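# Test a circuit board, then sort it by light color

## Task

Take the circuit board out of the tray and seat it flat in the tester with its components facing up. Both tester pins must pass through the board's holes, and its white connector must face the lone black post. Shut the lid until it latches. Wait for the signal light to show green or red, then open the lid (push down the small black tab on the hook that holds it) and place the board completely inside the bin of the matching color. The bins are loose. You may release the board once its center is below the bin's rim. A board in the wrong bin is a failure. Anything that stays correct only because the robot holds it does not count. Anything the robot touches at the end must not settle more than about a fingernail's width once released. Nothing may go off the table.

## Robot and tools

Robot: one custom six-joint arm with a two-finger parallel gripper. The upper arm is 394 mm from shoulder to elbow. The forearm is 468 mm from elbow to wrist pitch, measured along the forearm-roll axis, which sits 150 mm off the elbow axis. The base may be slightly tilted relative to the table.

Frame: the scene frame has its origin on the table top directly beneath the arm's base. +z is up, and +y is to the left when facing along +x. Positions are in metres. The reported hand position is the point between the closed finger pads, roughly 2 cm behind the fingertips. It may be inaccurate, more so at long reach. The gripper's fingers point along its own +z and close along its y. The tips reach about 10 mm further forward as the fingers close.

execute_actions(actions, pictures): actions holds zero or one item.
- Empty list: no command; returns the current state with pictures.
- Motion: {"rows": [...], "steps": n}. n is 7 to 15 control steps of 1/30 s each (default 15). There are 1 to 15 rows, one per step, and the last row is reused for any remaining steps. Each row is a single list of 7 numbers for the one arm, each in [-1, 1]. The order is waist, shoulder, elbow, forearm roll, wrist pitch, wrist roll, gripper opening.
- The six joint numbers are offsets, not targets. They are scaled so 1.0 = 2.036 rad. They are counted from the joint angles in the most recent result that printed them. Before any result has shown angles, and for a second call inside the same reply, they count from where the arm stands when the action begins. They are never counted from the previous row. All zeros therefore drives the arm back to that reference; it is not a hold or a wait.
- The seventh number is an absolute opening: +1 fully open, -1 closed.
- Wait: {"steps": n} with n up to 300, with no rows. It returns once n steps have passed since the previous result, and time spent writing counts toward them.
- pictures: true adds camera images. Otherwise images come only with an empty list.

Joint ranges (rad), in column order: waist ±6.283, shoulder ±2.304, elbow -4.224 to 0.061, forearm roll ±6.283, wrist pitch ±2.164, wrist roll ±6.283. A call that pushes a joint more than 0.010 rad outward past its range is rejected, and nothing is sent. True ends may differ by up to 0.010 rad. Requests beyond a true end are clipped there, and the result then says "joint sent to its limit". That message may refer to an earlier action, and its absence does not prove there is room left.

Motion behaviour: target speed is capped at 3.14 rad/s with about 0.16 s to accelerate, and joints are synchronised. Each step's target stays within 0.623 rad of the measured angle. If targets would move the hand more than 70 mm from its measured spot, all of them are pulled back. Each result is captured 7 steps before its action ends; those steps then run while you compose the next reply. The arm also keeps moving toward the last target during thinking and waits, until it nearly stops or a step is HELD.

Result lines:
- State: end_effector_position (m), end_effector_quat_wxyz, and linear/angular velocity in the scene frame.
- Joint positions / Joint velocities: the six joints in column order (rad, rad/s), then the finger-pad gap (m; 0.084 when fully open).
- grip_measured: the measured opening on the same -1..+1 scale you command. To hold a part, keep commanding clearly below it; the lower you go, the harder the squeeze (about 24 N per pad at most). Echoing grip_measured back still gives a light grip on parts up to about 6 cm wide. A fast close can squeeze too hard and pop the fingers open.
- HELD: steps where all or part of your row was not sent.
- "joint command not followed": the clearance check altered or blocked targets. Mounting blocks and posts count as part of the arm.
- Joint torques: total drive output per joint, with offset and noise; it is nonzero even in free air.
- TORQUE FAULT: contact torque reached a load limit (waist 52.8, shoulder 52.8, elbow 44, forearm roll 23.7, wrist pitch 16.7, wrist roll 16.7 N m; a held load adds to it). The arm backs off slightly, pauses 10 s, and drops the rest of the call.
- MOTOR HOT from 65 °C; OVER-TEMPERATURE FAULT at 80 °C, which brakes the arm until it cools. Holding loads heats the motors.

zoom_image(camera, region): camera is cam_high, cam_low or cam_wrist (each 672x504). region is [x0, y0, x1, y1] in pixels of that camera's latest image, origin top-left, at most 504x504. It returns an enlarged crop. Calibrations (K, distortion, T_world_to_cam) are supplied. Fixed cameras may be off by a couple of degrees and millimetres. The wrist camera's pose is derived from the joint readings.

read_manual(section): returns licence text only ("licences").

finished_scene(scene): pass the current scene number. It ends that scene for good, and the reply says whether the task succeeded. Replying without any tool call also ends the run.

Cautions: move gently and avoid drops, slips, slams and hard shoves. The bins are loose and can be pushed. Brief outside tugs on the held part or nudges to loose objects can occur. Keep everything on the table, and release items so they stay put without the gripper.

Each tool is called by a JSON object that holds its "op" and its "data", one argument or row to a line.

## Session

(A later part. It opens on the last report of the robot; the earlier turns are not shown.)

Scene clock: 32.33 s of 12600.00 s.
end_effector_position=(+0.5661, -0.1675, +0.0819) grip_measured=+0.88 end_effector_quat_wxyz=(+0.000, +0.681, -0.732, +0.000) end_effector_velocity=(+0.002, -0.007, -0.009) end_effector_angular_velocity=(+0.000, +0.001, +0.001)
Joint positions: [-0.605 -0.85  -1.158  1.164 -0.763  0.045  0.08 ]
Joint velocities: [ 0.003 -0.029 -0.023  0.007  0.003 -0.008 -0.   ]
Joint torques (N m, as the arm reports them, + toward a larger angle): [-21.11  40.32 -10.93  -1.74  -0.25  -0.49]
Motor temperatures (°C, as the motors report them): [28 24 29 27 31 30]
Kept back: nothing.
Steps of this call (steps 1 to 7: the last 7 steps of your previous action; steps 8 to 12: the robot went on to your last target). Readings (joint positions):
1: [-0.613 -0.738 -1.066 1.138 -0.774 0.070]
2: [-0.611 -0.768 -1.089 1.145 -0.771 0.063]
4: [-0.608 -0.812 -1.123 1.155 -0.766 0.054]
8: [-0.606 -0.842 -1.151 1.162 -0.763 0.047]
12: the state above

{"op": "execute_actions", "data": {
  "actions": [
    {"rows":[[0.002,-0.003,-0.002,0.003,0.001,-0.002,0.88],[0.005,-0.008,-0.004,0.009,0.003,-0.006,0.88],[0.008,-0.013,-0.006,0.015,0.005,-0.010,0.88],[0.011,-0.018,-0.0075,0.021,0.007,-0.014,0.88],[0.014,-0.0225,-0.009,0.026,0.0085,-0.017,0.88],[0.0165,-0.026,-0.010,0.030,0.010,-0.020,0.88],[0.0185,-0.029,-0.011,0.034,0.011,-0.022,0.88],[0.020,-0.0315,-0.012,0.037,0.012,-0.024,0.88],[0.0215,-0.0335,-0.0127,0.0395,0.013,-0.0257,0.88],[0.023,-0.0355,-0.0134,0.042,0.0138,-0.0275,0.88],[0.0244,-0.0374,-0.014,0.0444,0.0145,-0.029,0.88]],"steps":15}
  ]
}}

{"op": "execute_actions", "data": {
  "actions": [
    {"steps":10}
  ]
}}

{"op": "execute_actions", "data": {
  "actions": [
    {"rows":[[0,0,0,0,0,0,0.8],[0,0,0,0,0,0,0.72],[0,0,0,0,0,0,0.6],[0,0,0,0,0,0,0.45],[0,0,0,0,0,0,0.3],[0,0,0,0,0,0,0.15],[0,0,0,0,0,0,0.0],[0,0,0,0,0,0,-0.15],[0,0,0,0,0,0,-0.3],[0,0,0,0,0,0,-0.4]],"steps":15}
  ]
}}

{"op": "execute_actions", "data": {
  "actions": [
    {"steps":10}
  ],
  "pictures": true
}}

Scene clock: 33.07 s of 12600.00 s.
end_effector_position=(+0.5671, -0.1686, +0.0607) grip_measured=+0.88 end_effector_quat_wxyz=(-0.000, +0.682, -0.732, +0.001) end_effector_velocity=(-0.010, +0.001, -0.140) end_effector_angular_velocity=(+0.014, +0.016, -0.010)
Joint positions: [-0.583 -0.886 -1.172  1.205 -0.749  0.018  0.08 ]
Joint velocities: [ 0.146 -0.221 -0.066  0.256  0.081 -0.164 -0.   ]
Joint torques (N m, as the arm reports them, + toward a larger angle): [-23.44  45.49 -11.66  -2.16   0.01  -0.31]
Motor temperatures (°C, as the motors report them): [28 24 29 27 31 30]
Steps of this call (steps 1 to 14: the robot went on to your last target; steps 15 to 22: the first 8 steps of this action). Readings (joint positions):
15: [-0.605 -0.853 -1.160 1.165 -0.762 0.044]
16: [-0.604 -0.854 -1.160 1.166 -0.762 0.043]
18: [-0.600 -0.859 -1.163 1.173 -0.759 0.038]
22: the state above

Scene clock: 33.40 s of 12600.00 s.
end_effector_position=(+0.5665, -0.1683, +0.0369) grip_measured=+0.88 end_effector_quat_wxyz=(-0.000, +0.682, -0.732, +0.000) end_effector_velocity=(+0.003, +0.004, -0.012) end_effector_angular_velocity=(+0.008, -0.003, +0.008)
Joint positions: [-0.557 -0.924 -1.185  1.252 -0.735 -0.013  0.08 ]
Joint velocities: [ 0.016 -0.017 -0.009  0.026 -0.002 -0.02   0.   ]
Joint torques (N m, as the arm reports them, + toward a larger angle): [-23.62  47.4   -7.08  -2.41   0.49   0.  ]
Motor temperatures (°C, as the motors report them): [28 24 29 27 31 30]
Kept back: nothing.
Steps of this call (steps 1 to 7: the last 7 steps of your previous action; steps 8 to 10: the robot went on to your last target). Readings (joint positions):
1: [-0.578 -0.893 -1.174 1.213 -0.746 0.012]
2: [-0.574 -0.899 -1.176 1.221 -0.744 0.007]
4: [-0.566 -0.910 -1.180 1.235 -0.739 -0.001]
8: [-0.558 -0.922 -1.184 1.249 -0.735 -0.011]
10: the state above

Scene clock: 33.67 s of 12600.00 s.
end_effector_position=(+0.5660, -0.1682, +0.0371) grip_measured=+0.66 end_effector_quat_wxyz=(-0.001, +0.682, -0.732, -0.000) end_effector_velocity=(+0.000, -0.000, -0.000) end_effector_angular_velocity=(-0.002, +0.000, +0.001)
Joint positions: [-0.558 -0.923 -1.184  1.251 -0.736 -0.013  0.071]
Joint velocities: [ 0.001 -0.001 -0.001  0.001  0.002 -0.     0.   ]
Joint torques (N m, as the arm reports them, + toward a larger angle): [-18.75  39.15 -12.84   1.21   1.39  -0.35]
Motor temperatures (°C, as the motors report them): [28 24 29 27 31 30]
Steps of this call (steps 1 to 8: the first 8 steps of this action). Readings (joint positions):
1: [-0.557 -0.924 -1.186 1.252 -0.735 -0.013]
2: [-0.556 -0.924 -1.186 1.253 -0.735 -0.013]
4: [-0.557 -0.923 -1.185 1.251 -0.736 -0.013]
8: the state above

Scene clock: 34.00 s of 12600.00 s.
end_effector_position=(+0.5662, -0.1682, +0.0370) grip_measured=+0.66 end_effector_quat_wxyz=(-0.001, +0.682, -0.732, -0.000) end_effector_velocity=(+0.000, -0.000, -0.000) end_effector_angular_velocity=(-0.000, -0.001, +0.001)
Joint positions: [-0.557 -0.923 -1.185  1.251 -0.735 -0.013  0.071]
Joint velocities: [ 0.    -0.    -0.001  0.001  0.    -0.001  0.   ]
Joint torques (N m, as the arm reports them, + toward a larger angle): [-20.29  37.5  -16.19  -0.17   2.04  -0.48]
Motor temperatures (°C, as the motors report them): [28 24 29 27 31 30]
Kept back: nothing.
Steps of this call (steps 1 to 7: the last 7 steps of your previous action; steps 8 to 10: the robot went on to your last target). Readings (joint positions):
1: [-0.558 -0.923 -1.184 1.251 -0.736 -0.013]
2: [-0.557 -0.923 -1.184 1.251 -0.736 -0.013]
4: [-0.557 -0.923 -1.185 1.251 -0.736 -0.013]
8: [-0.557 -0.923 -1.185 1.251 -0.735 -0.013]
10: the state above
camera_calibration (this result's frames):
cam_wrist: T_world_to_cam=[[-0.999303, 0.0369971, 0.00500925, 0.599359], [0.0371069, 0.999024, 0.0239452, 0.213231], [-0.00411846, 0.0241144, -0.999701, 0.171446], [0, 0, 0, 1]] pos_world=[0.591735, -0.239332, 0.163286]

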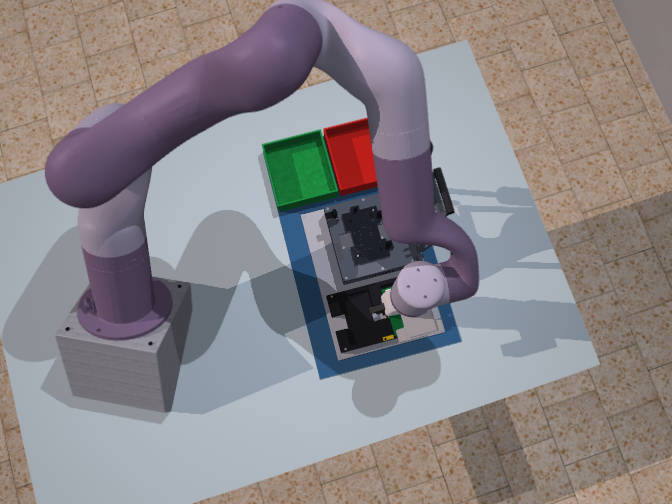

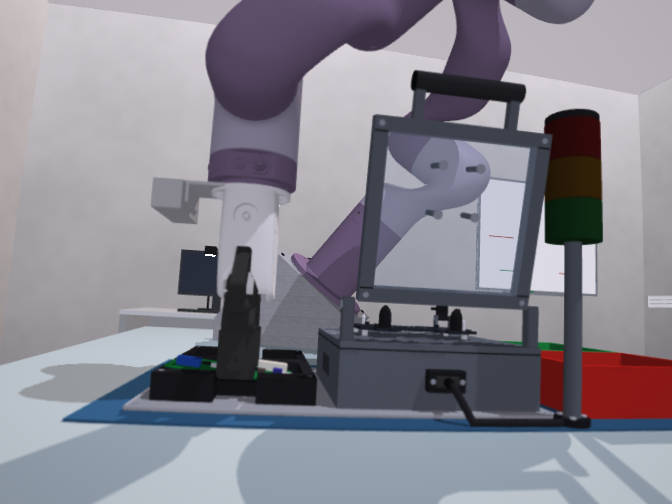

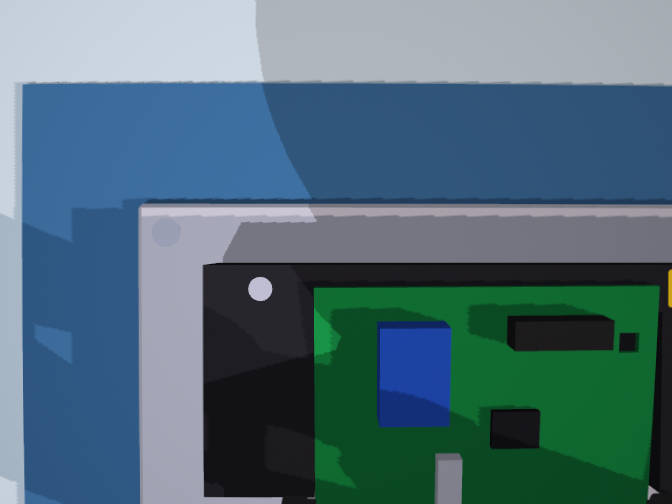

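{"op": "execute_actions", "data": {
  "actions": [
    {"rows":[[-0.001,0.0015,0.0004,-0.002,-0.0007,0.0012,-0.4],[-0.002,0.003,0.0008,-0.004,-0.0015,0.0025,-0.4],[-0.0035,0.005,0.0014,-0.0063,-0.0024,0.004,-0.4],[-0.005,0.007,0.002,-0.009,-0.0034,0.006,-0.4],[-0.0065,0.009,0.0026,-0.0117,-0.0045,0.0077,-0.4],[-0.008,0.011,0.0032,-0.0143,-0.0055,0.0094,-0.4],[-0.0093,0.013,0.0037,-0.0168,-0.0064,0.011,-0.4],[-0.0106,0.015,0.0042,-0.0191,-0.0073,0.0125,-0.4]],"steps":15}
  ]
}}

{"op": "execute_actions", "data": {
  "actions": [
    {"steps":10}
  ],
  "pictures": true
}}

Scene clock: 34.57 s of 12600.00 s.
end_effector_position=(+0.5666, -0.1686, +0.0459) grip_measured=+0.65 end_effector_quat_wxyz=(-0.000, +0.682, -0.732, -0.000) end_effector_velocity=(+0.002, -0.003, +0.074) end_effector_angular_velocity=(+0.005, -0.007, +0.002)
Joint positions: [-0.567 -0.91  -1.181  1.233 -0.74  -0.     0.071]
Joint velocities: [-0.086  0.111  0.036 -0.143 -0.052  0.085 -0.003]
Joint torques (N m, as the arm reports them, + toward a larger angle): [-23.2   55.28 -14.36  -0.14  -0.25  -0.15]
Motor temperatures (°C, as the motors report them): [28 24 29 27 31 30]
Steps of this call (steps 1 to 9: the robot went on to your last target; steps 10 to 17: the first 8 steps of this action). Readings (joint positions):
10: [-0.557 -0.923 -1.185 1.251 -0.735 -0.013]
11: [-0.557 -0.923 -1.185 1.251 -0.735 -0.012]
13: [-0.558 -0.921 -1.184 1.248 -0.735 -0.010]
17: the state above

Scene clock: 34.90 s of 12600.00 s.
end_effector_position=(+0.5673, -0.1680, +0.0562) grip_measured=+0.63 end_effector_quat_wxyz=(-0.002, +0.682, -0.731, -0.001) end_effector_velocity=(+0.001, -0.001, +0.005) end_effector_angular_velocity=(-0.001, -0.002, +0.000)
Joint positions: [-0.578 -0.894 -1.176  1.213 -0.75   0.012  0.07 ]
Joint velocities: [-0.005  0.006  0.001 -0.007 -0.002  0.004 -0.   ]
Joint torques (N m, as the arm reports them, + toward a larger angle): [-22.57  55.54 -18.37   2.17   1.13   0.69]
Motor temperatures (°C, as the motors report them): [28 24 29 27 31 30]
Kept back: nothing.
Steps of this call (steps 1 to 7: the last 7 steps of your previous action; steps 8 to 10: the robot went on to your last target). Readings (joint positions):
1: [-0.570 -0.906 -1.180 1.228 -0.742 0.003]
2: [-0.572 -0.902 -1.178 1.224 -0.745 0.005]
4: [-0.575 -0.898 -1.177 1.218 -0.748 0.008]
8: [-0.578 -0.894 -1.176 1.214 -0.750 0.011]
10: the state above
camera_calibration (this result's frames):
cam_wrist: T_world_to_cam=[[-0.999333, 0.0362991, 0.00408143, 0.600386], [0.0363951, 0.998983, 0.0266167, 0.212766], [-0.00311112, 0.0267475, -0.999637, 0.190504], [0, 0, 0, 1]] pos_world=[0.592834, -0.239439, 0.182322]

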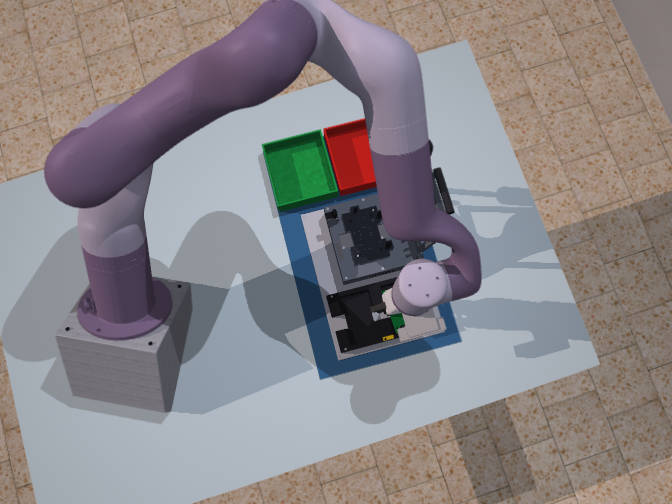

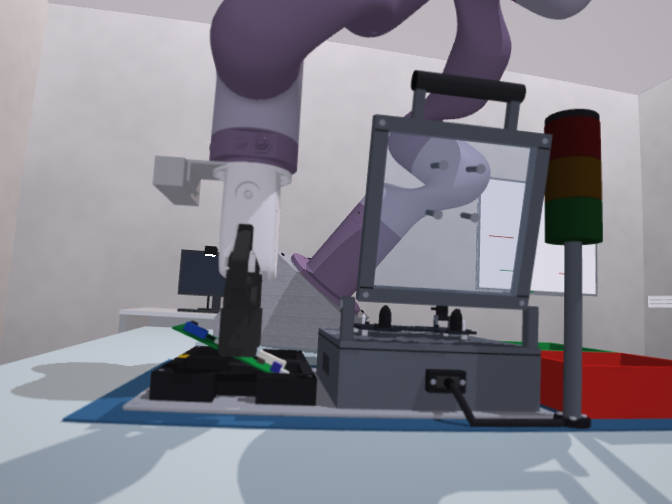

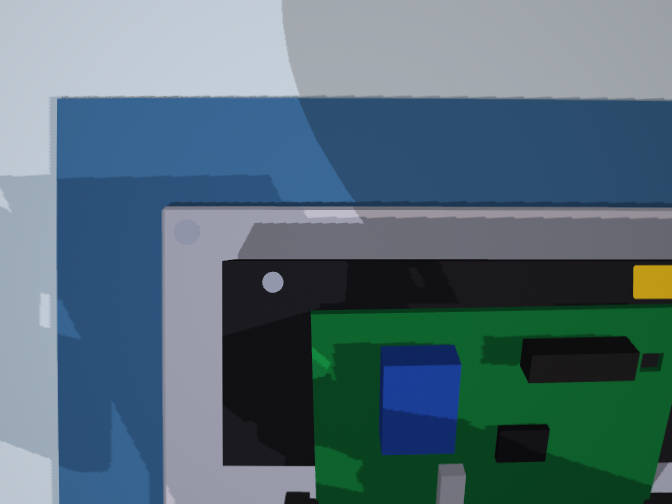

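{"op": "zoom_image", "data": {
  "camera": "cam_low",
  "region": [150,300,330,420]
}}

Region (150, 300, 330, 420) of cam_low's 672x504 image, scaled by 2.800, with more detail than that image has.

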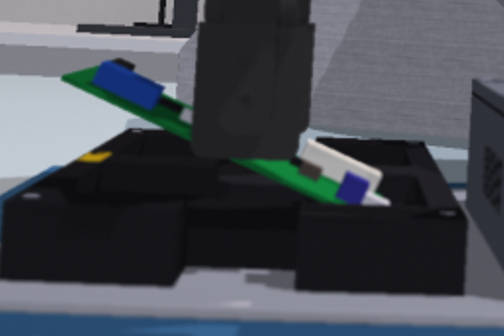

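{"op": "execute_actions", "data": {
  "actions": [
    {"rows":[[-0.001,-0.002,-0.002,-0.001,0,0,-0.4],[-0.003,-0.004,-0.004,-0.002,-0.001,0,-0.4],[-0.005,-0.007,-0.007,-0.004,-0.001,0,-0.4],[-0.007,-0.010,-0.010,-0.006,-0.002,0,-0.4],[-0.009,-0.014,-0.014,-0.008,-0.0025,0,-0.4],[-0.011,-0.017,-0.017,-0.010,-0.003,0,-0.4],[-0.013,-0.020,-0.020,-0.0115,-0.0035,0,-0.4],[-0.0144,-0.023,-0.0227,-0.013,-0.004,0,-0.4]],"steps":15}
  ]
}}

{"op": "execute_actions", "data": {
  "actions": [
    {"steps":10}
  ],
  "pictures": true
}}

Scene clock: 36.70 s of 12600.00 s.
end_effector_position=(+0.5670, -0.1805, +0.0568) grip_measured=+0.64 end_effector_quat_wxyz=(-0.002, +0.681, -0.732, -0.001) end_effector_velocity=(-0.006, -0.092, +0.001) end_effector_angular_velocity=(-0.005, +0.002, -0.013)
Joint positions: [-0.593 -0.916 -1.199  1.2   -0.754  0.012  0.071]
Joint velocities: [-0.107 -0.168 -0.168 -0.093 -0.023 -0.002  0.002]
Joint torques (N m, as the arm reports them, + toward a larger angle): [-27.38  57.16 -19.61  -0.49   1.45   0.71]
Motor temperatures (°C, as the motors report them): [28 24 29 27 31 30]
Steps of this call (steps 1 to 30: the robot went on to your last target; steps 31 to 46: nothing new was sent; steps 47 to 54: the first 8 steps of this action). Readings (joint positions):
47: [-0.579 -0.893 -1.176 1.212 -0.750 0.013]
48: [-0.579 -0.894 -1.177 1.212 -0.750 0.013]
50: [-0.581 -0.898 -1.181 1.210 -0.751 0.012]
54: the state above

Scene clock: 37.03 s of 12600.00 s.
end_effector_position=(+0.5662, -0.1928, +0.0566) grip_measured=+0.65 end_effector_quat_wxyz=(-0.002, +0.681, -0.733, -0.001) end_effector_velocity=(-0.007, -0.001, -0.004) end_effector_angular_velocity=(+0.012, +0.010, -0.001)
Joint positions: [-0.607 -0.939 -1.222  1.188 -0.758  0.012  0.071]
Joint velocities: [-0.003 -0.011 -0.001 -0.009 -0.008 -0.002 -0.   ]
Joint torques (N m, as the arm reports them, + toward a larger angle): [-22.08  48.85  -8.66  -0.44  -0.01  -0.38]
Motor temperatures (°C, as the motors report them): [28 24 29 27 31 30]
Kept back: nothing.
Steps of this call (steps 1 to 7: the last 7 steps of your previous action; steps 8 to 10: the robot went on to your last target). Readings (joint positions):
1: [-0.597 -0.922 -1.205 1.197 -0.755 0.012]
2: [-0.600 -0.926 -1.211 1.195 -0.754 0.013]
4: [-0.604 -0.932 -1.219 1.192 -0.755 0.013]
8: [-0.607 -0.938 -1.222 1.188 -0.757 0.013]
10: the state above
camera_calibration (this result's frames):
cam_wrist: T_world_to_cam=[[-0.999201, 0.0397659, 0.00403215, 0.600763], [0.0398575, 0.998868, 0.0259814, 0.235625], [-0.00299441, 0.0261214, -0.999654, 0.191367], [0, 0, 0, 1]] pos_world=[0.591464, -0.264247, 0.182756]

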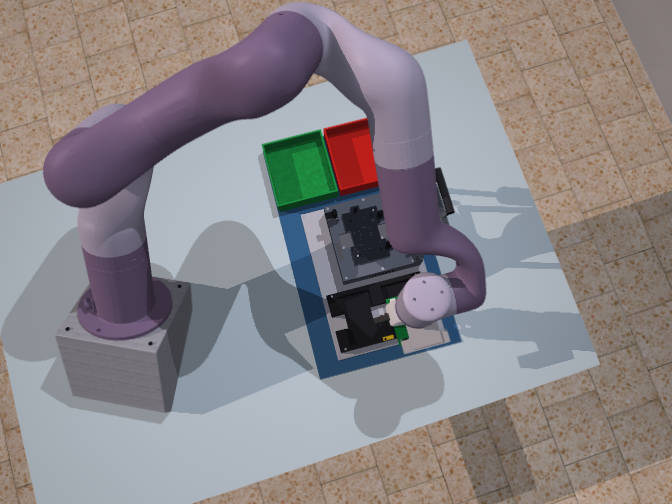

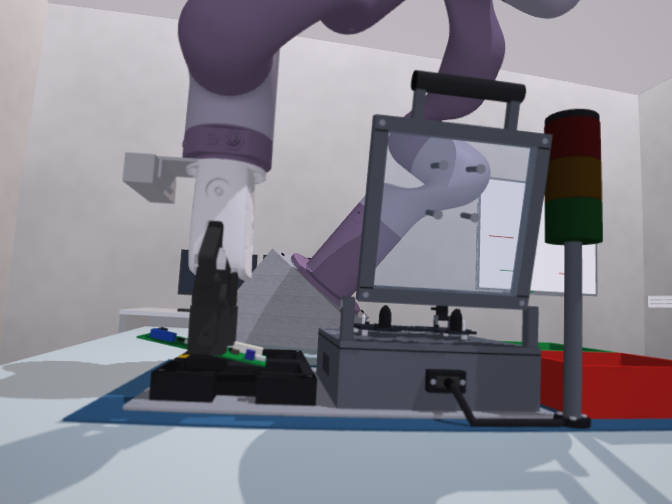

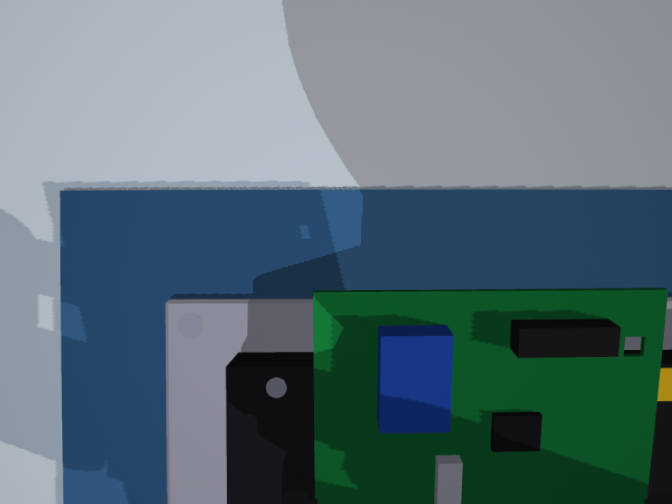

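{"op": "execute_actions", "data": {
  "actions": [
    {"rows":[[-0.001,0.0015,0.0004,-0.002,-0.001,0.001,-0.4],[-0.0025,0.0035,0.001,-0.0045,-0.002,0.003,-0.4],[-0.005,0.007,0.0017,-0.009,-0.004,0.006,-0.4],[-0.008,0.011,0.0027,-0.014,-0.006,0.009,-0.4],[-0.012,0.017,0.004,-0.021,-0.009,0.014,-0.4],[-0.017,0.024,0.0057,-0.03,-0.0125,0.02,-0.4],[-0.023,0.032,0.0076,-0.041,-0.017,0.027,-0.4],[-0.029,0.04,0.0096,-0.052,-0.021,0.034,-0.4],[-0.035,0.048,0.0115,-0.062,-0.0255,0.04,-0.4],[-0.039,0.054,0.013,-0.07,-0.029,0.046,-0.4],[-0.0422,0.0584,0.014,-0.0751,-0.031,0.0491,-0.4]],"steps":15}
  ]
}}

{"op": "execute_actions", "data": {
  "actions": [
    {"steps":12}
  ],
  "pictures": true
}}

Scene clock: 38.17 s of 12600.00 s.
end_effector_position=(+0.5671, -0.1927, +0.0754) grip_measured=+0.65 end_effector_quat_wxyz=(-0.002, +0.681, -0.733, -0.001) end_effector_velocity=(+0.012, -0.002, +0.198) end_effector_angular_velocity=(+0.000, -0.010, +0.007)
Joint positions: [-0.627 -0.911 -1.215  1.152 -0.773  0.036  0.071]
Joint velocities: [-0.207  0.29   0.066 -0.368 -0.149  0.24   0.   ]
Joint torques (N m, as the arm reports them, + toward a larger angle): [-25.43  57.24 -11.45  -3.    -0.51  -0.58]
Motor temperatures (°C, as the motors report them): [28 24 29 27 31 30]
Steps of this call (steps 1 to 26: the robot went on to your last target; steps 27 to 34: the first 8 steps of this action). Readings (joint positions):
27: [-0.608 -0.940 -1.222 1.187 -0.758 0.012]
28: [-0.608 -0.940 -1.222 1.186 -0.759 0.013]
30: [-0.610 -0.936 -1.221 1.182 -0.760 0.016]
34: the state above

Scene clock: 38.57 s of 12600.00 s.
end_effector_position=(+0.5658, -0.1932, +0.1354) grip_measured=+0.65 end_effector_quat_wxyz=(-0.000, +0.680, -0.733, -0.001) end_effector_velocity=(-0.004, +0.001, +0.016) end_effector_angular_velocity=(+0.003, +0.008, -0.003)
Joint positions: [-0.691 -0.823 -1.194  1.039 -0.819  0.11   0.071]
Joint velocities: [-0.018  0.025  0.01  -0.036 -0.016  0.024 -0.   ]
Joint torques (N m, as the arm reports them, + toward a larger angle): [-21.15  43.93 -11.96  -1.35  -0.09  -0.39]
Motor temperatures (°C, as the motors report them): [28 24 29 27 31 30]
Kept back: nothing.
Steps of this call (steps 1 to 7: the last 7 steps of your previous action; steps 8 to 12: the robot went on to your last target). Readings (joint positions):
1: [-0.635 -0.901 -1.213 1.138 -0.778 0.045]
2: [-0.643 -0.889 -1.210 1.123 -0.785 0.055]
4: [-0.663 -0.862 -1.204 1.089 -0.798 0.077]
8: [-0.686 -0.830 -1.197 1.049 -0.815 0.103]
12: the state above
camera_calibration (this result's frames):
cam_wrist: T_world_to_cam=[[-0.999149, 0.0407515, 0.00641379, 0.599862], [0.0408977, 0.99886, 0.0246096, 0.233583], [-0.0054036, 0.024851, -0.999677, 0.271259], [0, 0, 0, 1]] pos_world=[0.591264, -0.264503, 0.261575]

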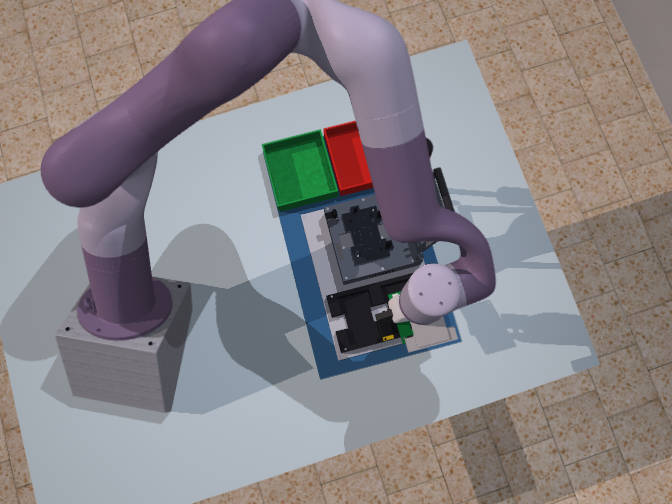

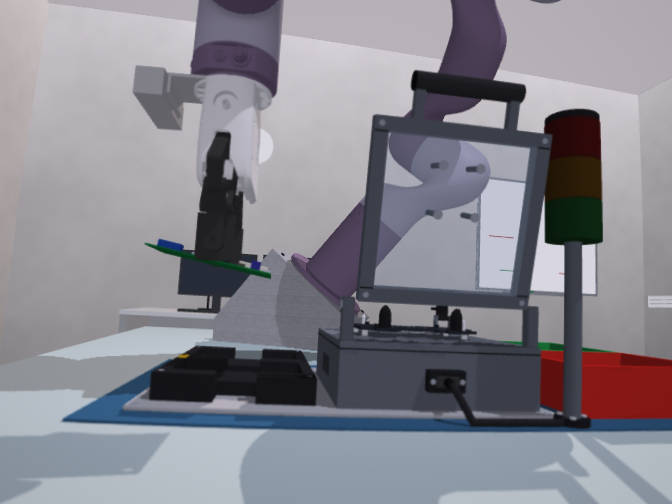

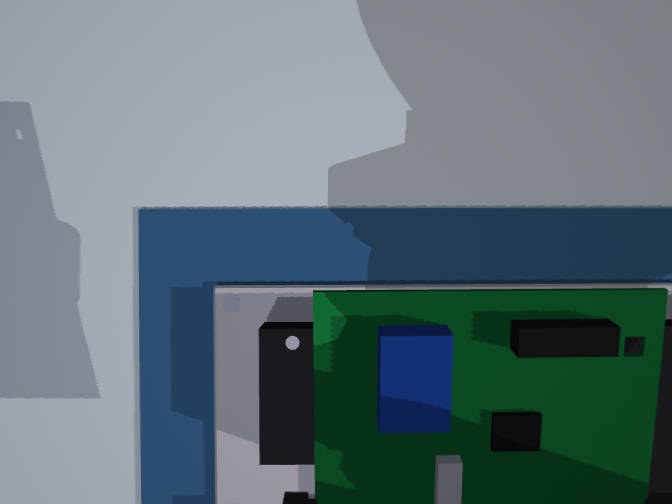

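{"op": "zoom_image", "data": {
  "camera": "cam_wrist",
  "region": [290,270,672,504]
}}

{"op": "zoom_image", "data": {
  "camera": "cam_low",
  "region": [120,180,320,320]
}}

Region (290, 270, 672, 504) of cam_wrist's 672x504 image, scaled by 1.319, with more detail than that image has; it fills the top 309 rows of this view, and the rest is white.

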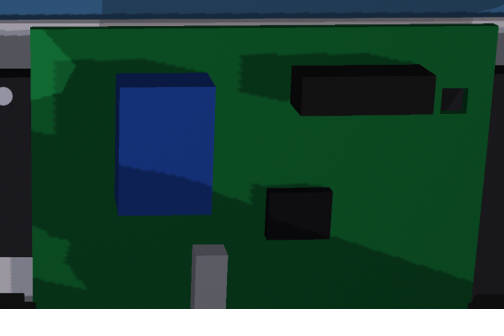

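Region (120, 180, 320, 320) of cam_low's 672x504 image, scaled by 2.520, with more detail than that image has; it fills the top 353 rows of this view, and the rest is white.

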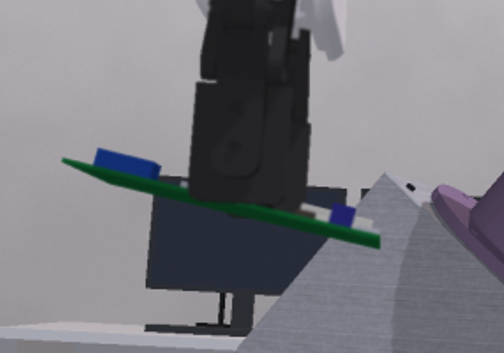

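{"op": "execute_actions", "data": {
  "actions": [
    {"rows":[[0.001,0.002,0.002,0.001,-0.001,0,-0.4],[0.003,0.005,0.006,0.003,-0.002,0,-0.4],[0.006,0.01,0.011,0.006,-0.004,-0.001,-0.4],[0.01,0.017,0.018,0.01,-0.007,-0.001,-0.4],[0.014,0.025,0.027,0.015,-0.01,-0.002,-0.4],[0.019,0.034,0.037,0.021,-0.013,-0.002,-0.4],[0.025,0.043,0.047,0.027,-0.017,-0.003,-0.4],[0.03,0.052,0.057,0.032,-0.021,-0.004,-0.4],[0.034,0.06,0.066,0.037,-0.024,-0.004,-0.4],[0.038,0.067,0.073,0.041,-0.026,-0.005,-0.4],[0.041,0.072,0.079,0.044,-0.028,-0.005,-0.4],[0.043,0.075,0.082,0.046,-0.0295,-0.005,-0.4],[0.044,0.0767,0.0842,0.0473,-0.0303,-0.0055,-0.4]],"steps":15}
  ]
}}

{"op": "execute_actions", "data": {
  "actions": [
    {"steps":12}
  ],
  "pictures": true
}}

Scene clock: 42.87 s of 12600.00 s.
end_effector_position=(+0.5654, -0.1665, +0.1340) grip_measured=+0.65 end_effector_quat_wxyz=(-0.009, +0.681, -0.733, -0.009) end_effector_velocity=(-0.002, +0.257, -0.017) end_effector_angular_velocity=(+0.233, -0.028, +0.014)
Joint positions: [-0.668 -0.783 -1.151  1.062 -0.835  0.108  0.071]
Joint velocities: [ 0.223  0.38   0.411  0.245 -0.147 -0.03  -0.   ]
Joint torques (N m, as the arm reports them, + toward a larger angle): [-15.68  51.06  -8.76  -0.56  -0.35   0.05]
Motor temperatures (°C, as the motors report them): [28 24 29 27 31 30]
Steps of this call (steps 1 to 30: the robot went on to your last target; steps 31 to 90: nothing new was sent; then 1.03 s passed at rest; steps 91 to 98: the first 8 steps of this action). Readings (joint positions):
91: [-0.693 -0.820 -1.194 1.035 -0.821 0.112]
92: [-0.692 -0.820 -1.193 1.036 -0.821 0.112]
94: [-0.689 -0.817 -1.188 1.040 -0.822 0.111]
98: the state above

Scene clock: 43.27 s of 12600.00 s.
end_effector_position=(+0.5587, -0.0921, +0.1294) grip_measured=+0.65 end_effector_quat_wxyz=(-0.035, +0.681, -0.731, -0.033) end_effector_velocity=(-0.006, +0.026, -0.002) end_effector_angular_velocity=(+0.025, -0.001, -0.005)
Joint positions: [-0.604 -0.672 -1.028  1.132 -0.879  0.099  0.071]
Joint velocities: [ 0.022  0.039  0.047  0.027 -0.014 -0.003  0.   ]
Joint torques (N m, as the arm reports them, + toward a larger angle): [-14.06  37.65 -12.18  -1.38   0.13  -0.43]
Motor temperatures (°C, as the motors report them): [28 24 29 27 31 30]
Kept back: nothing.
Steps of this call (steps 1 to 7: the last 7 steps of your previous action; steps 8 to 12: the robot went on to your last target). Readings (joint positions):
1: [-0.660 -0.770 -1.136 1.071 -0.840 0.106]
2: [-0.652 -0.755 -1.120 1.080 -0.846 0.105]
4: [-0.634 -0.725 -1.087 1.099 -0.858 0.103]
8: [-0.610 -0.683 -1.041 1.124 -0.874 0.100]
12: the state above
camera_calibration (this result's frames):
cam_wrist: T_world_to_cam=[[-0.99932, 0.0367509, 0.00289748, 0.588897], [0.0368345, 0.992217, 0.118949, 0.12244], [0.00149653, 0.118975, -0.992896, 0.266625], [0, 0, 0, 1]] pos_world=[0.583588, -0.174851, 0.24846]

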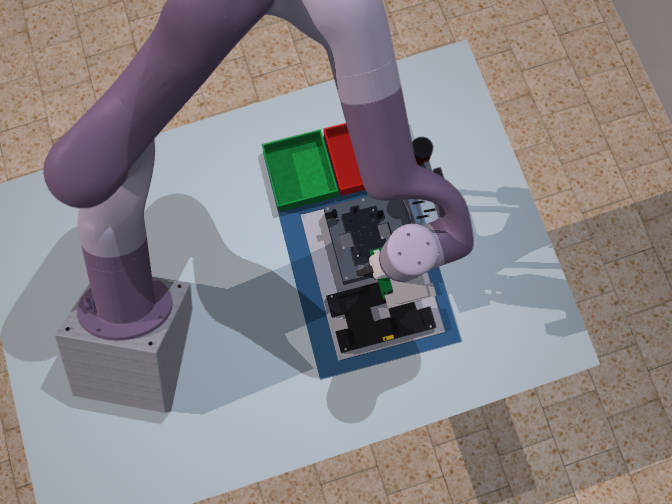

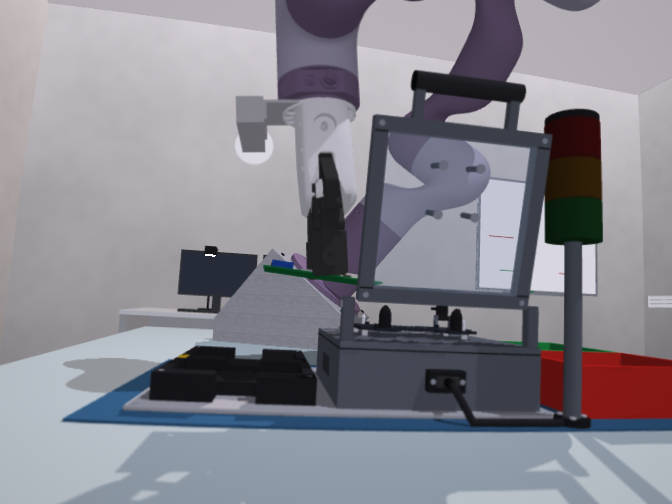

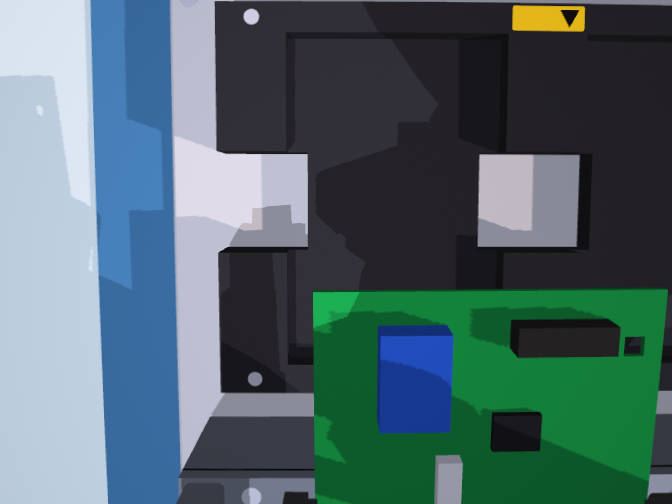

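{"op": "execute_actions", "data": {
  "actions": [
    {"rows":[[0.001,0.002,0.002,0.001,-0.001,0,-0.4],[0.002,0.006,0.006,0.003,-0.003,0,-0.4],[0.005,0.012,0.012,0.005,-0.005,0,-0.4],[0.008,0.02,0.02,0.008,-0.008,0.001,-0.4],[0.012,0.029,0.029,0.012,-0.012,0.001,-0.4],[0.017,0.039,0.039,0.017,-0.016,0.001,-0.4],[0.021,0.049,0.049,0.021,-0.02,0.001,-0.4],[0.026,0.059,0.059,0.026,-0.024,0.001,-0.4],[0.03,0.068,0.068,0.03,-0.027,0.002,-0.4],[0.033,0.076,0.076,0.033,-0.03,0.002,-0.4],[0.036,0.082,0.082,0.036,-0.033,0.002,-0.4],[0.038,0.086,0.086,0.0375,-0.034,0.002,-0.4],[0.0387,0.0878,0.0884,0.0383,-0.035,0.0021,-0.4]],"steps":15}
  ]
}}

{"op": "execute_actions", "data": {
  "actions": [
    {"steps":14}
  ],
  "pictures": true
}}

Scene clock: 44.77 s of 12600.00 s.
end_effector_position=(+0.5540, -0.0655, +0.1312) grip_measured=+0.65 end_effector_quat_wxyz=(-0.044, +0.680, -0.730, -0.042) end_effector_velocity=(-0.043, +0.246, +0.016) end_effector_angular_velocity=(+0.232, -0.020, +0.013)
Joint positions: [-0.584 -0.626 -0.981  1.152 -0.898  0.1    0.071]
Joint velocities: [ 0.19   0.428  0.421  0.184 -0.174  0.009  0.   ]
Joint torques (N m, as the arm reports them, + toward a larger angle): [-15.23  50.56  -8.17  -1.17  -0.86  -0.24]
Motor temperatures (°C, as the motors report them): [28 24 29 27 31 30]
Steps of this call (steps 1 to 30: the robot went on to your last target; steps 31 to 37: nothing new was sent; steps 38 to 45: the first 8 steps of this action). Readings (joint positions):
38: [-0.601 -0.667 -1.023 1.135 -0.881 0.099]
39: [-0.601 -0.667 -1.023 1.135 -0.881 0.099]
41: [-0.600 -0.663 -1.019 1.136 -0.883 0.099]
45: the state above

Scene clock: 45.23 s of 12600.00 s.
end_effector_position=(+0.5354, +0.0073, +0.1353) grip_measured=+0.65 end_effector_quat_wxyz=(-0.070, +0.679, -0.728, -0.066) end_effector_velocity=(-0.005, +0.013, +0.000) end_effector_angular_velocity=(+0.013, +0.000, -0.003)
Joint positions: [-0.526 -0.496 -0.85   1.209 -0.949  0.103  0.071]
Joint velocities: [ 0.011  0.025  0.026  0.011 -0.009  0.003  0.   ]
Joint torques (N m, as the arm reports them, + toward a larger angle): [-18.1   31.63  -9.75  -1.7   -0.77  -0.15]
Motor temperatures (°C, as the motors report them): [28 24 29 27 31 30]
Kept back: nothing.
Steps of this call (steps 1 to 7: the last 7 steps of your previous action; steps 8 to 14: the robot went on to your last target). Readings (joint positions):
1: [-0.578 -0.610 -0.966 1.159 -0.904 0.101]
2: [-0.570 -0.594 -0.950 1.166 -0.911 0.101]
4: [-0.555 -0.560 -0.916 1.181 -0.924 0.102]
8: [-0.533 -0.512 -0.868 1.202 -0.943 0.103]
14: the state above
camera_calibration (this result's frames):
cam_wrist: T_world_to_cam=[[-0.999349, 0.0360767, 0.000278994, 0.562265], [0.0353054, 0.976332, 0.213377, 0.0121967], [0.00742554, 0.213247, -0.97697, 0.254688], [0, 0, 0, 1]] pos_world=[0.559577, -0.0865042, 0.246063]

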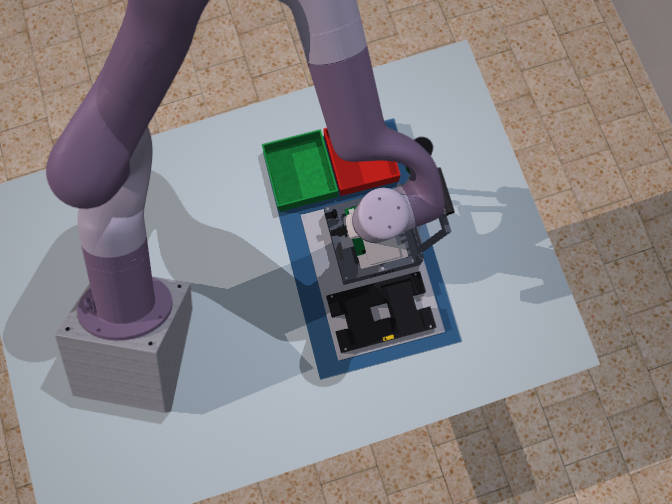

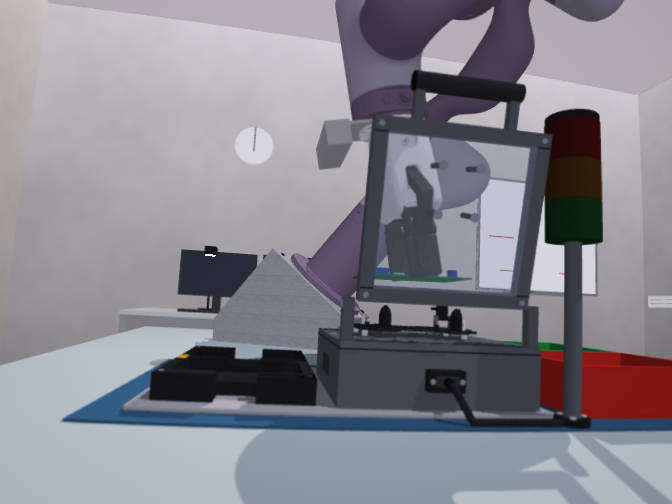

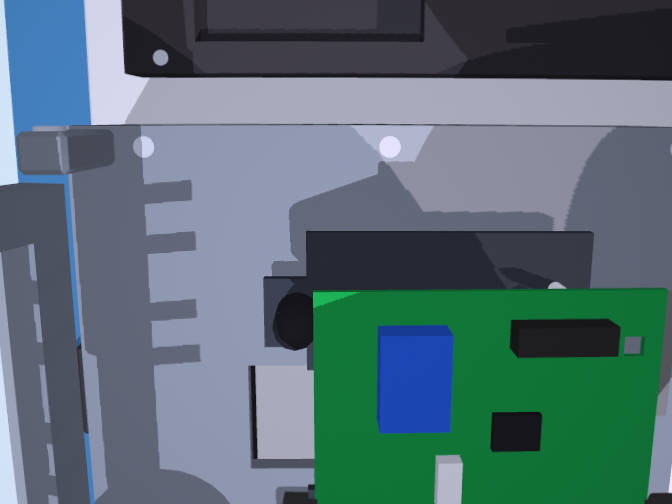

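{"op": "execute_actions", "data": {
  "actions": [
    {"rows":[[0.001,-0.001,0,0.002,0.001,-0.001,-0.4],[0.003,-0.004,-0.001,0.005,0.002,-0.004,-0.4],[0.005,-0.007,-0.001,0.009,0.003,-0.007,-0.4],[0.008,-0.011,-0.002,0.014,0.005,-0.01,-0.4],[0.011,-0.015,-0.002,0.019,0.007,-0.014,-0.4],[0.014,-0.019,-0.003,0.024,0.009,-0.018,-0.4],[0.017,-0.023,-0.0036,0.029,0.011,-0.021,-0.4],[0.019,-0.026,-0.004,0.033,0.0125,-0.024,-0.4],[0.021,-0.028,-0.0045,0.0355,0.0135,-0.026,-0.4],[0.022,-0.0297,-0.0047,0.0373,0.0141,-0.0276,-0.4]],"steps":15}
  ]
}}

{"op": "execute_actions", "data": {
  "actions": [
    {"steps":12}
  ],
  "pictures": true
}}

Scene clock: 47.10 s of 12600.00 s.
end_effector_position=(+0.5358, +0.0076, +0.1215) grip_measured=+0.65 end_effector_quat_wxyz=(-0.071, +0.679, -0.728, -0.066) end_effector_velocity=(-0.002, -0.001, -0.115) end_effector_angular_velocity=(+0.005, +0.003, -0.006)
Joint positions: [-0.508 -0.52  -0.854  1.24  -0.938  0.081  0.071]
Joint velocities: [ 0.146 -0.203 -0.031  0.244  0.096 -0.175 -0.   ]
Joint torques (N m, as the arm reports them, + toward a larger angle): [-14.78  37.08  -9.51  -0.82  -0.62  -0.13]
Motor temperatures (°C, as the motors report them): [28 24 29 27 31 30]
Steps of this call (steps 1 to 30: the robot went on to your last target; steps 31 to 48: nothing new was sent; steps 49 to 56: the first 8 steps of this action). Readings (joint positions):
49: [-0.525 -0.493 -0.848 1.210 -0.950 0.103]
50: [-0.525 -0.494 -0.848 1.211 -0.950 0.103]
52: [-0.523 -0.498 -0.850 1.215 -0.948 0.099]
56: the state above

Scene clock: 47.50 s of 12600.00 s.
end_effector_position=(+0.5354, +0.0076, +0.1012) grip_measured=+0.65 end_effector_quat_wxyz=(-0.071, +0.679, -0.728, -0.066) end_effector_velocity=(+0.000, +0.000, -0.005) end_effector_angular_velocity=(-0.000, -0.000, -0.002)
Joint positions: [-0.482 -0.555 -0.86   1.284 -0.921  0.048  0.071]
Joint velocities: [ 0.006 -0.008 -0.002  0.01   0.004 -0.005 -0.   ]
Joint torques (N m, as the arm reports them, + toward a larger angle): [-18.31  37.81  -8.1   -2.72  -0.68  -0.42]
Motor temperatures (°C, as the motors report them): [28 24 29 27 31 30]
Kept back: nothing.
Steps of this call (steps 1 to 7: the last 7 steps of your previous action; steps 8 to 12: the robot went on to your last target). Readings (joint positions):
1: [-0.503 -0.527 -0.855 1.248 -0.935 0.075]
2: [-0.499 -0.533 -0.856 1.256 -0.931 0.069]
4: [-0.491 -0.544 -0.858 1.269 -0.926 0.059]
8: [-0.484 -0.553 -0.859 1.281 -0.922 0.050]
12: the state above
camera_calibration (this result's frames):
cam_wrist: T_world_to_cam=[[-0.999385, 0.0350372, -0.0011388, 0.562504], [0.0339771, 0.976122, 0.21455, 0.0197874], [0.00862883, 0.214379, -0.976712, 0.220658], [0, 0, 0, 1]] pos_world=[0.559581, -0.086328, 0.211915]

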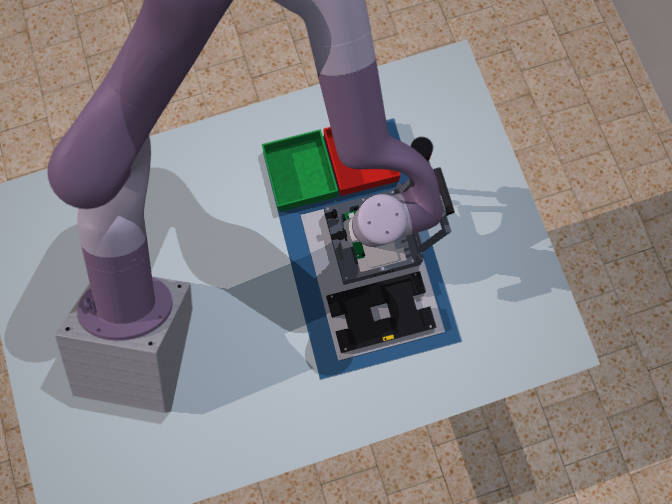

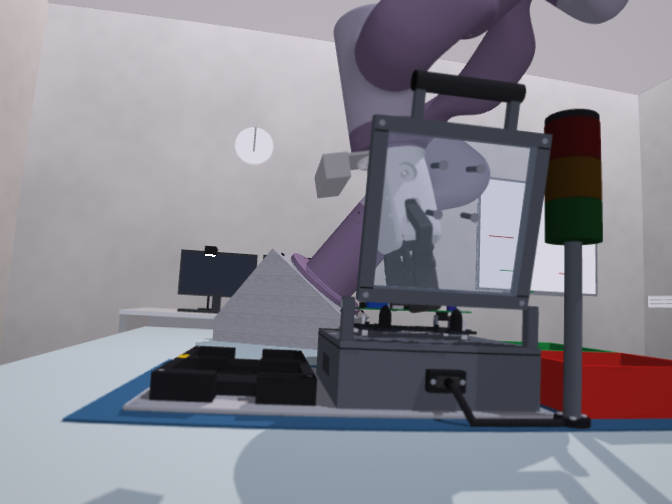

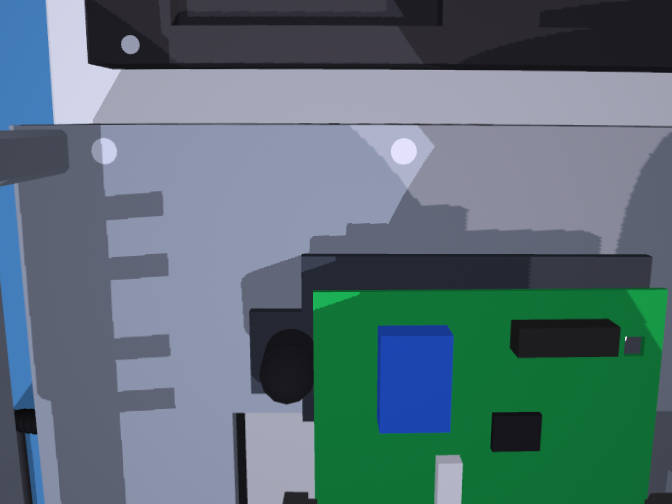

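{"op": "zoom_image", "data": {
  "camera": "cam_low",
  "region": [330,280,530,360]
}}

{"op": "zoom_image", "data": {
  "camera": "cam_wrist",
  "region": [560,290,672,390]
}}

Region (330, 280, 530, 360) of cam_low's 672x504 image, scaled by 2.520, with more detail than that image has; it fills the top 202 rows of this view, and the rest is white.

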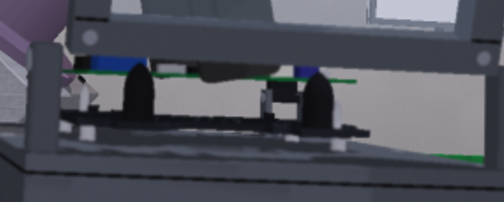

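Region (560, 290, 672, 390) of cam_wrist's 672x504 image, scaled by 4.500, with more detail than that image has; it fills the top 450 rows of this view, and the rest is white.

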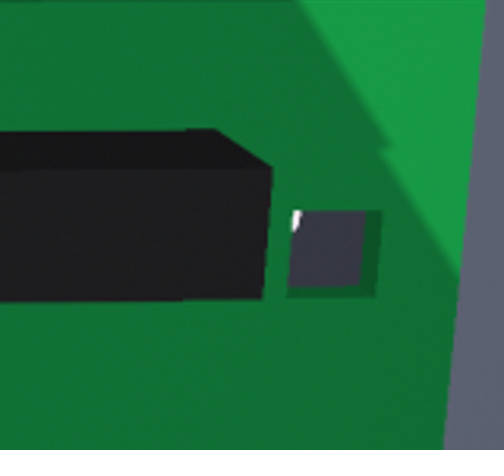

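{"op": "execute_actions", "data": {
  "actions": [
    {"rows":[[0.0005,-0.0007,-0.0001,0.0008,0.0003,-0.0006,-0.4],[0.001,-0.0014,-0.0003,0.0017,0.0006,-0.0012,-0.4],[0.0016,-0.0022,-0.0004,0.0026,0.001,-0.0019,-0.4],[0.0022,-0.003,-0.0006,0.0037,0.0014,-0.0027,-0.4],[0.0029,-0.0039,-0.0008,0.0048,0.0018,-0.0034,-0.4],[0.0035,-0.0047,-0.0009,0.0058,0.0022,-0.0042,-0.4],[0.004,-0.0055,-0.001,0.0067,0.0026,-0.0048,-0.4],[0.0045,-0.006,-0.0012,0.0074,0.0028,-0.0053,-0.4]],"steps":13}
  ]
}}

{"op": "execute_actions", "data": {
  "actions": [
    {"steps":12}
  ],
  "pictures": true
}}

Scene clock: 49.00 s of 12600.00 s.
end_effector_position=(+0.5354, +0.0075, +0.0990) grip_measured=+0.65 end_effector_quat_wxyz=(-0.071, +0.679, -0.728, -0.066) end_effector_velocity=(-0.001, +0.000, -0.021) end_effector_angular_velocity=(-0.002, +0.001, +0.001)
Joint positions: [-0.479 -0.559 -0.861  1.288 -0.919  0.044  0.071]
Joint velocities: [ 0.028 -0.037 -0.007  0.045  0.018 -0.032  0.   ]
Joint torques (N m, as the arm reports them, + toward a larger angle): [-20.58  36.94  -7.92  -3.29  -0.28  -0.14]
Motor temperatures (°C, as the motors report them): [28 24 29 27 31 30]
Steps of this call (steps 1 to 30: the robot went on to your last target; steps 31 to 39: nothing new was sent; steps 40 to 45: the first 6 steps of this action). Readings (joint positions):
40: [-0.482 -0.556 -0.860 1.285 -0.920 0.047]
41: [-0.482 -0.556 -0.860 1.285 -0.920 0.047]
43: [-0.481 -0.557 -0.860 1.286 -0.920 0.046]
45: the state above

Scene clock: 49.40 s of 12600.00 s.
end_effector_position=(+0.5352, +0.0076, +0.0943) grip_measured=+0.65 end_effector_quat_wxyz=(-0.070, +0.679, -0.728, -0.066) end_effector_velocity=(+0.000, +0.000, -0.001) end_effector_angular_velocity=(+0.001, -0.001, +0.000)
Joint positions: [-0.473 -0.567 -0.862  1.298 -0.915  0.037  0.071]
Joint velocities: [ 0.001 -0.002 -0.001  0.002 -0.    -0.002 -0.   ]
Joint torques (N m, as the arm reports them, + toward a larger angle): [-17.57  38.62  -9.54  -2.18  -0.87  -0.58]
Motor temperatures (°C, as the motors report them): [28 24 29 27 31 30]
Kept back: nothing.
Steps of this call (steps 1 to 7: the last 7 steps of your previous action; steps 8 to 12: the robot went on to your last target). Readings (joint positions):
1: [-0.478 -0.561 -0.861 1.290 -0.918 0.043]
2: [-0.477 -0.562 -0.861 1.292 -0.918 0.042]
4: [-0.475 -0.565 -0.862 1.295 -0.917 0.040]
8: [-0.474 -0.567 -0.862 1.298 -0.915 0.038]
12: the state above
camera_calibration (this result's frames):
cam_wrist: T_world_to_cam=[[-0.999387, 0.0349847, -0.00083893, 0.562263], [0.0339932, 0.9762, 0.21419, 0.0212435], [0.00831233, 0.21403, -0.976792, 0.214118], [0, 0, 0, 1]] pos_world=[0.559416, -0.0862362, 0.20507]

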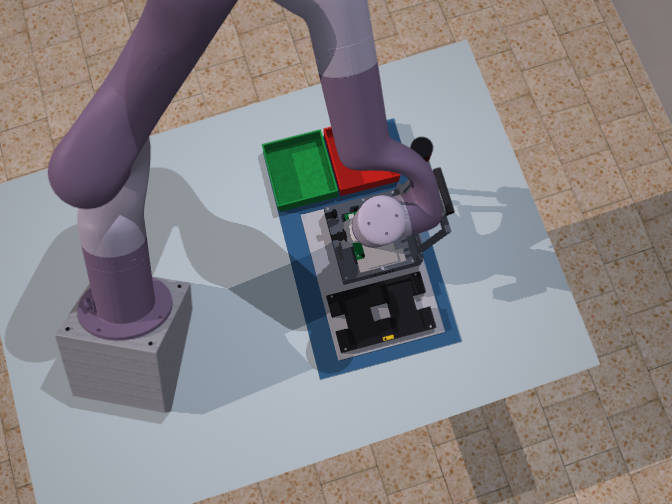

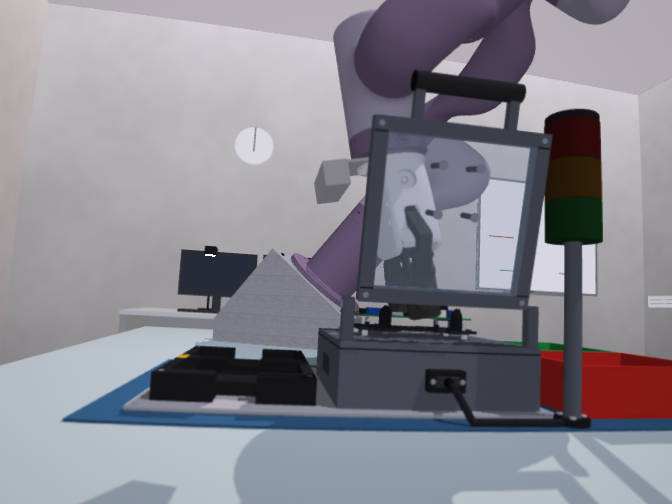

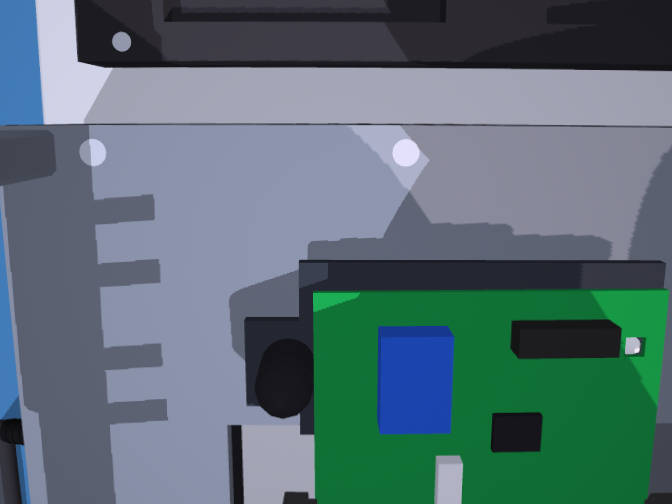

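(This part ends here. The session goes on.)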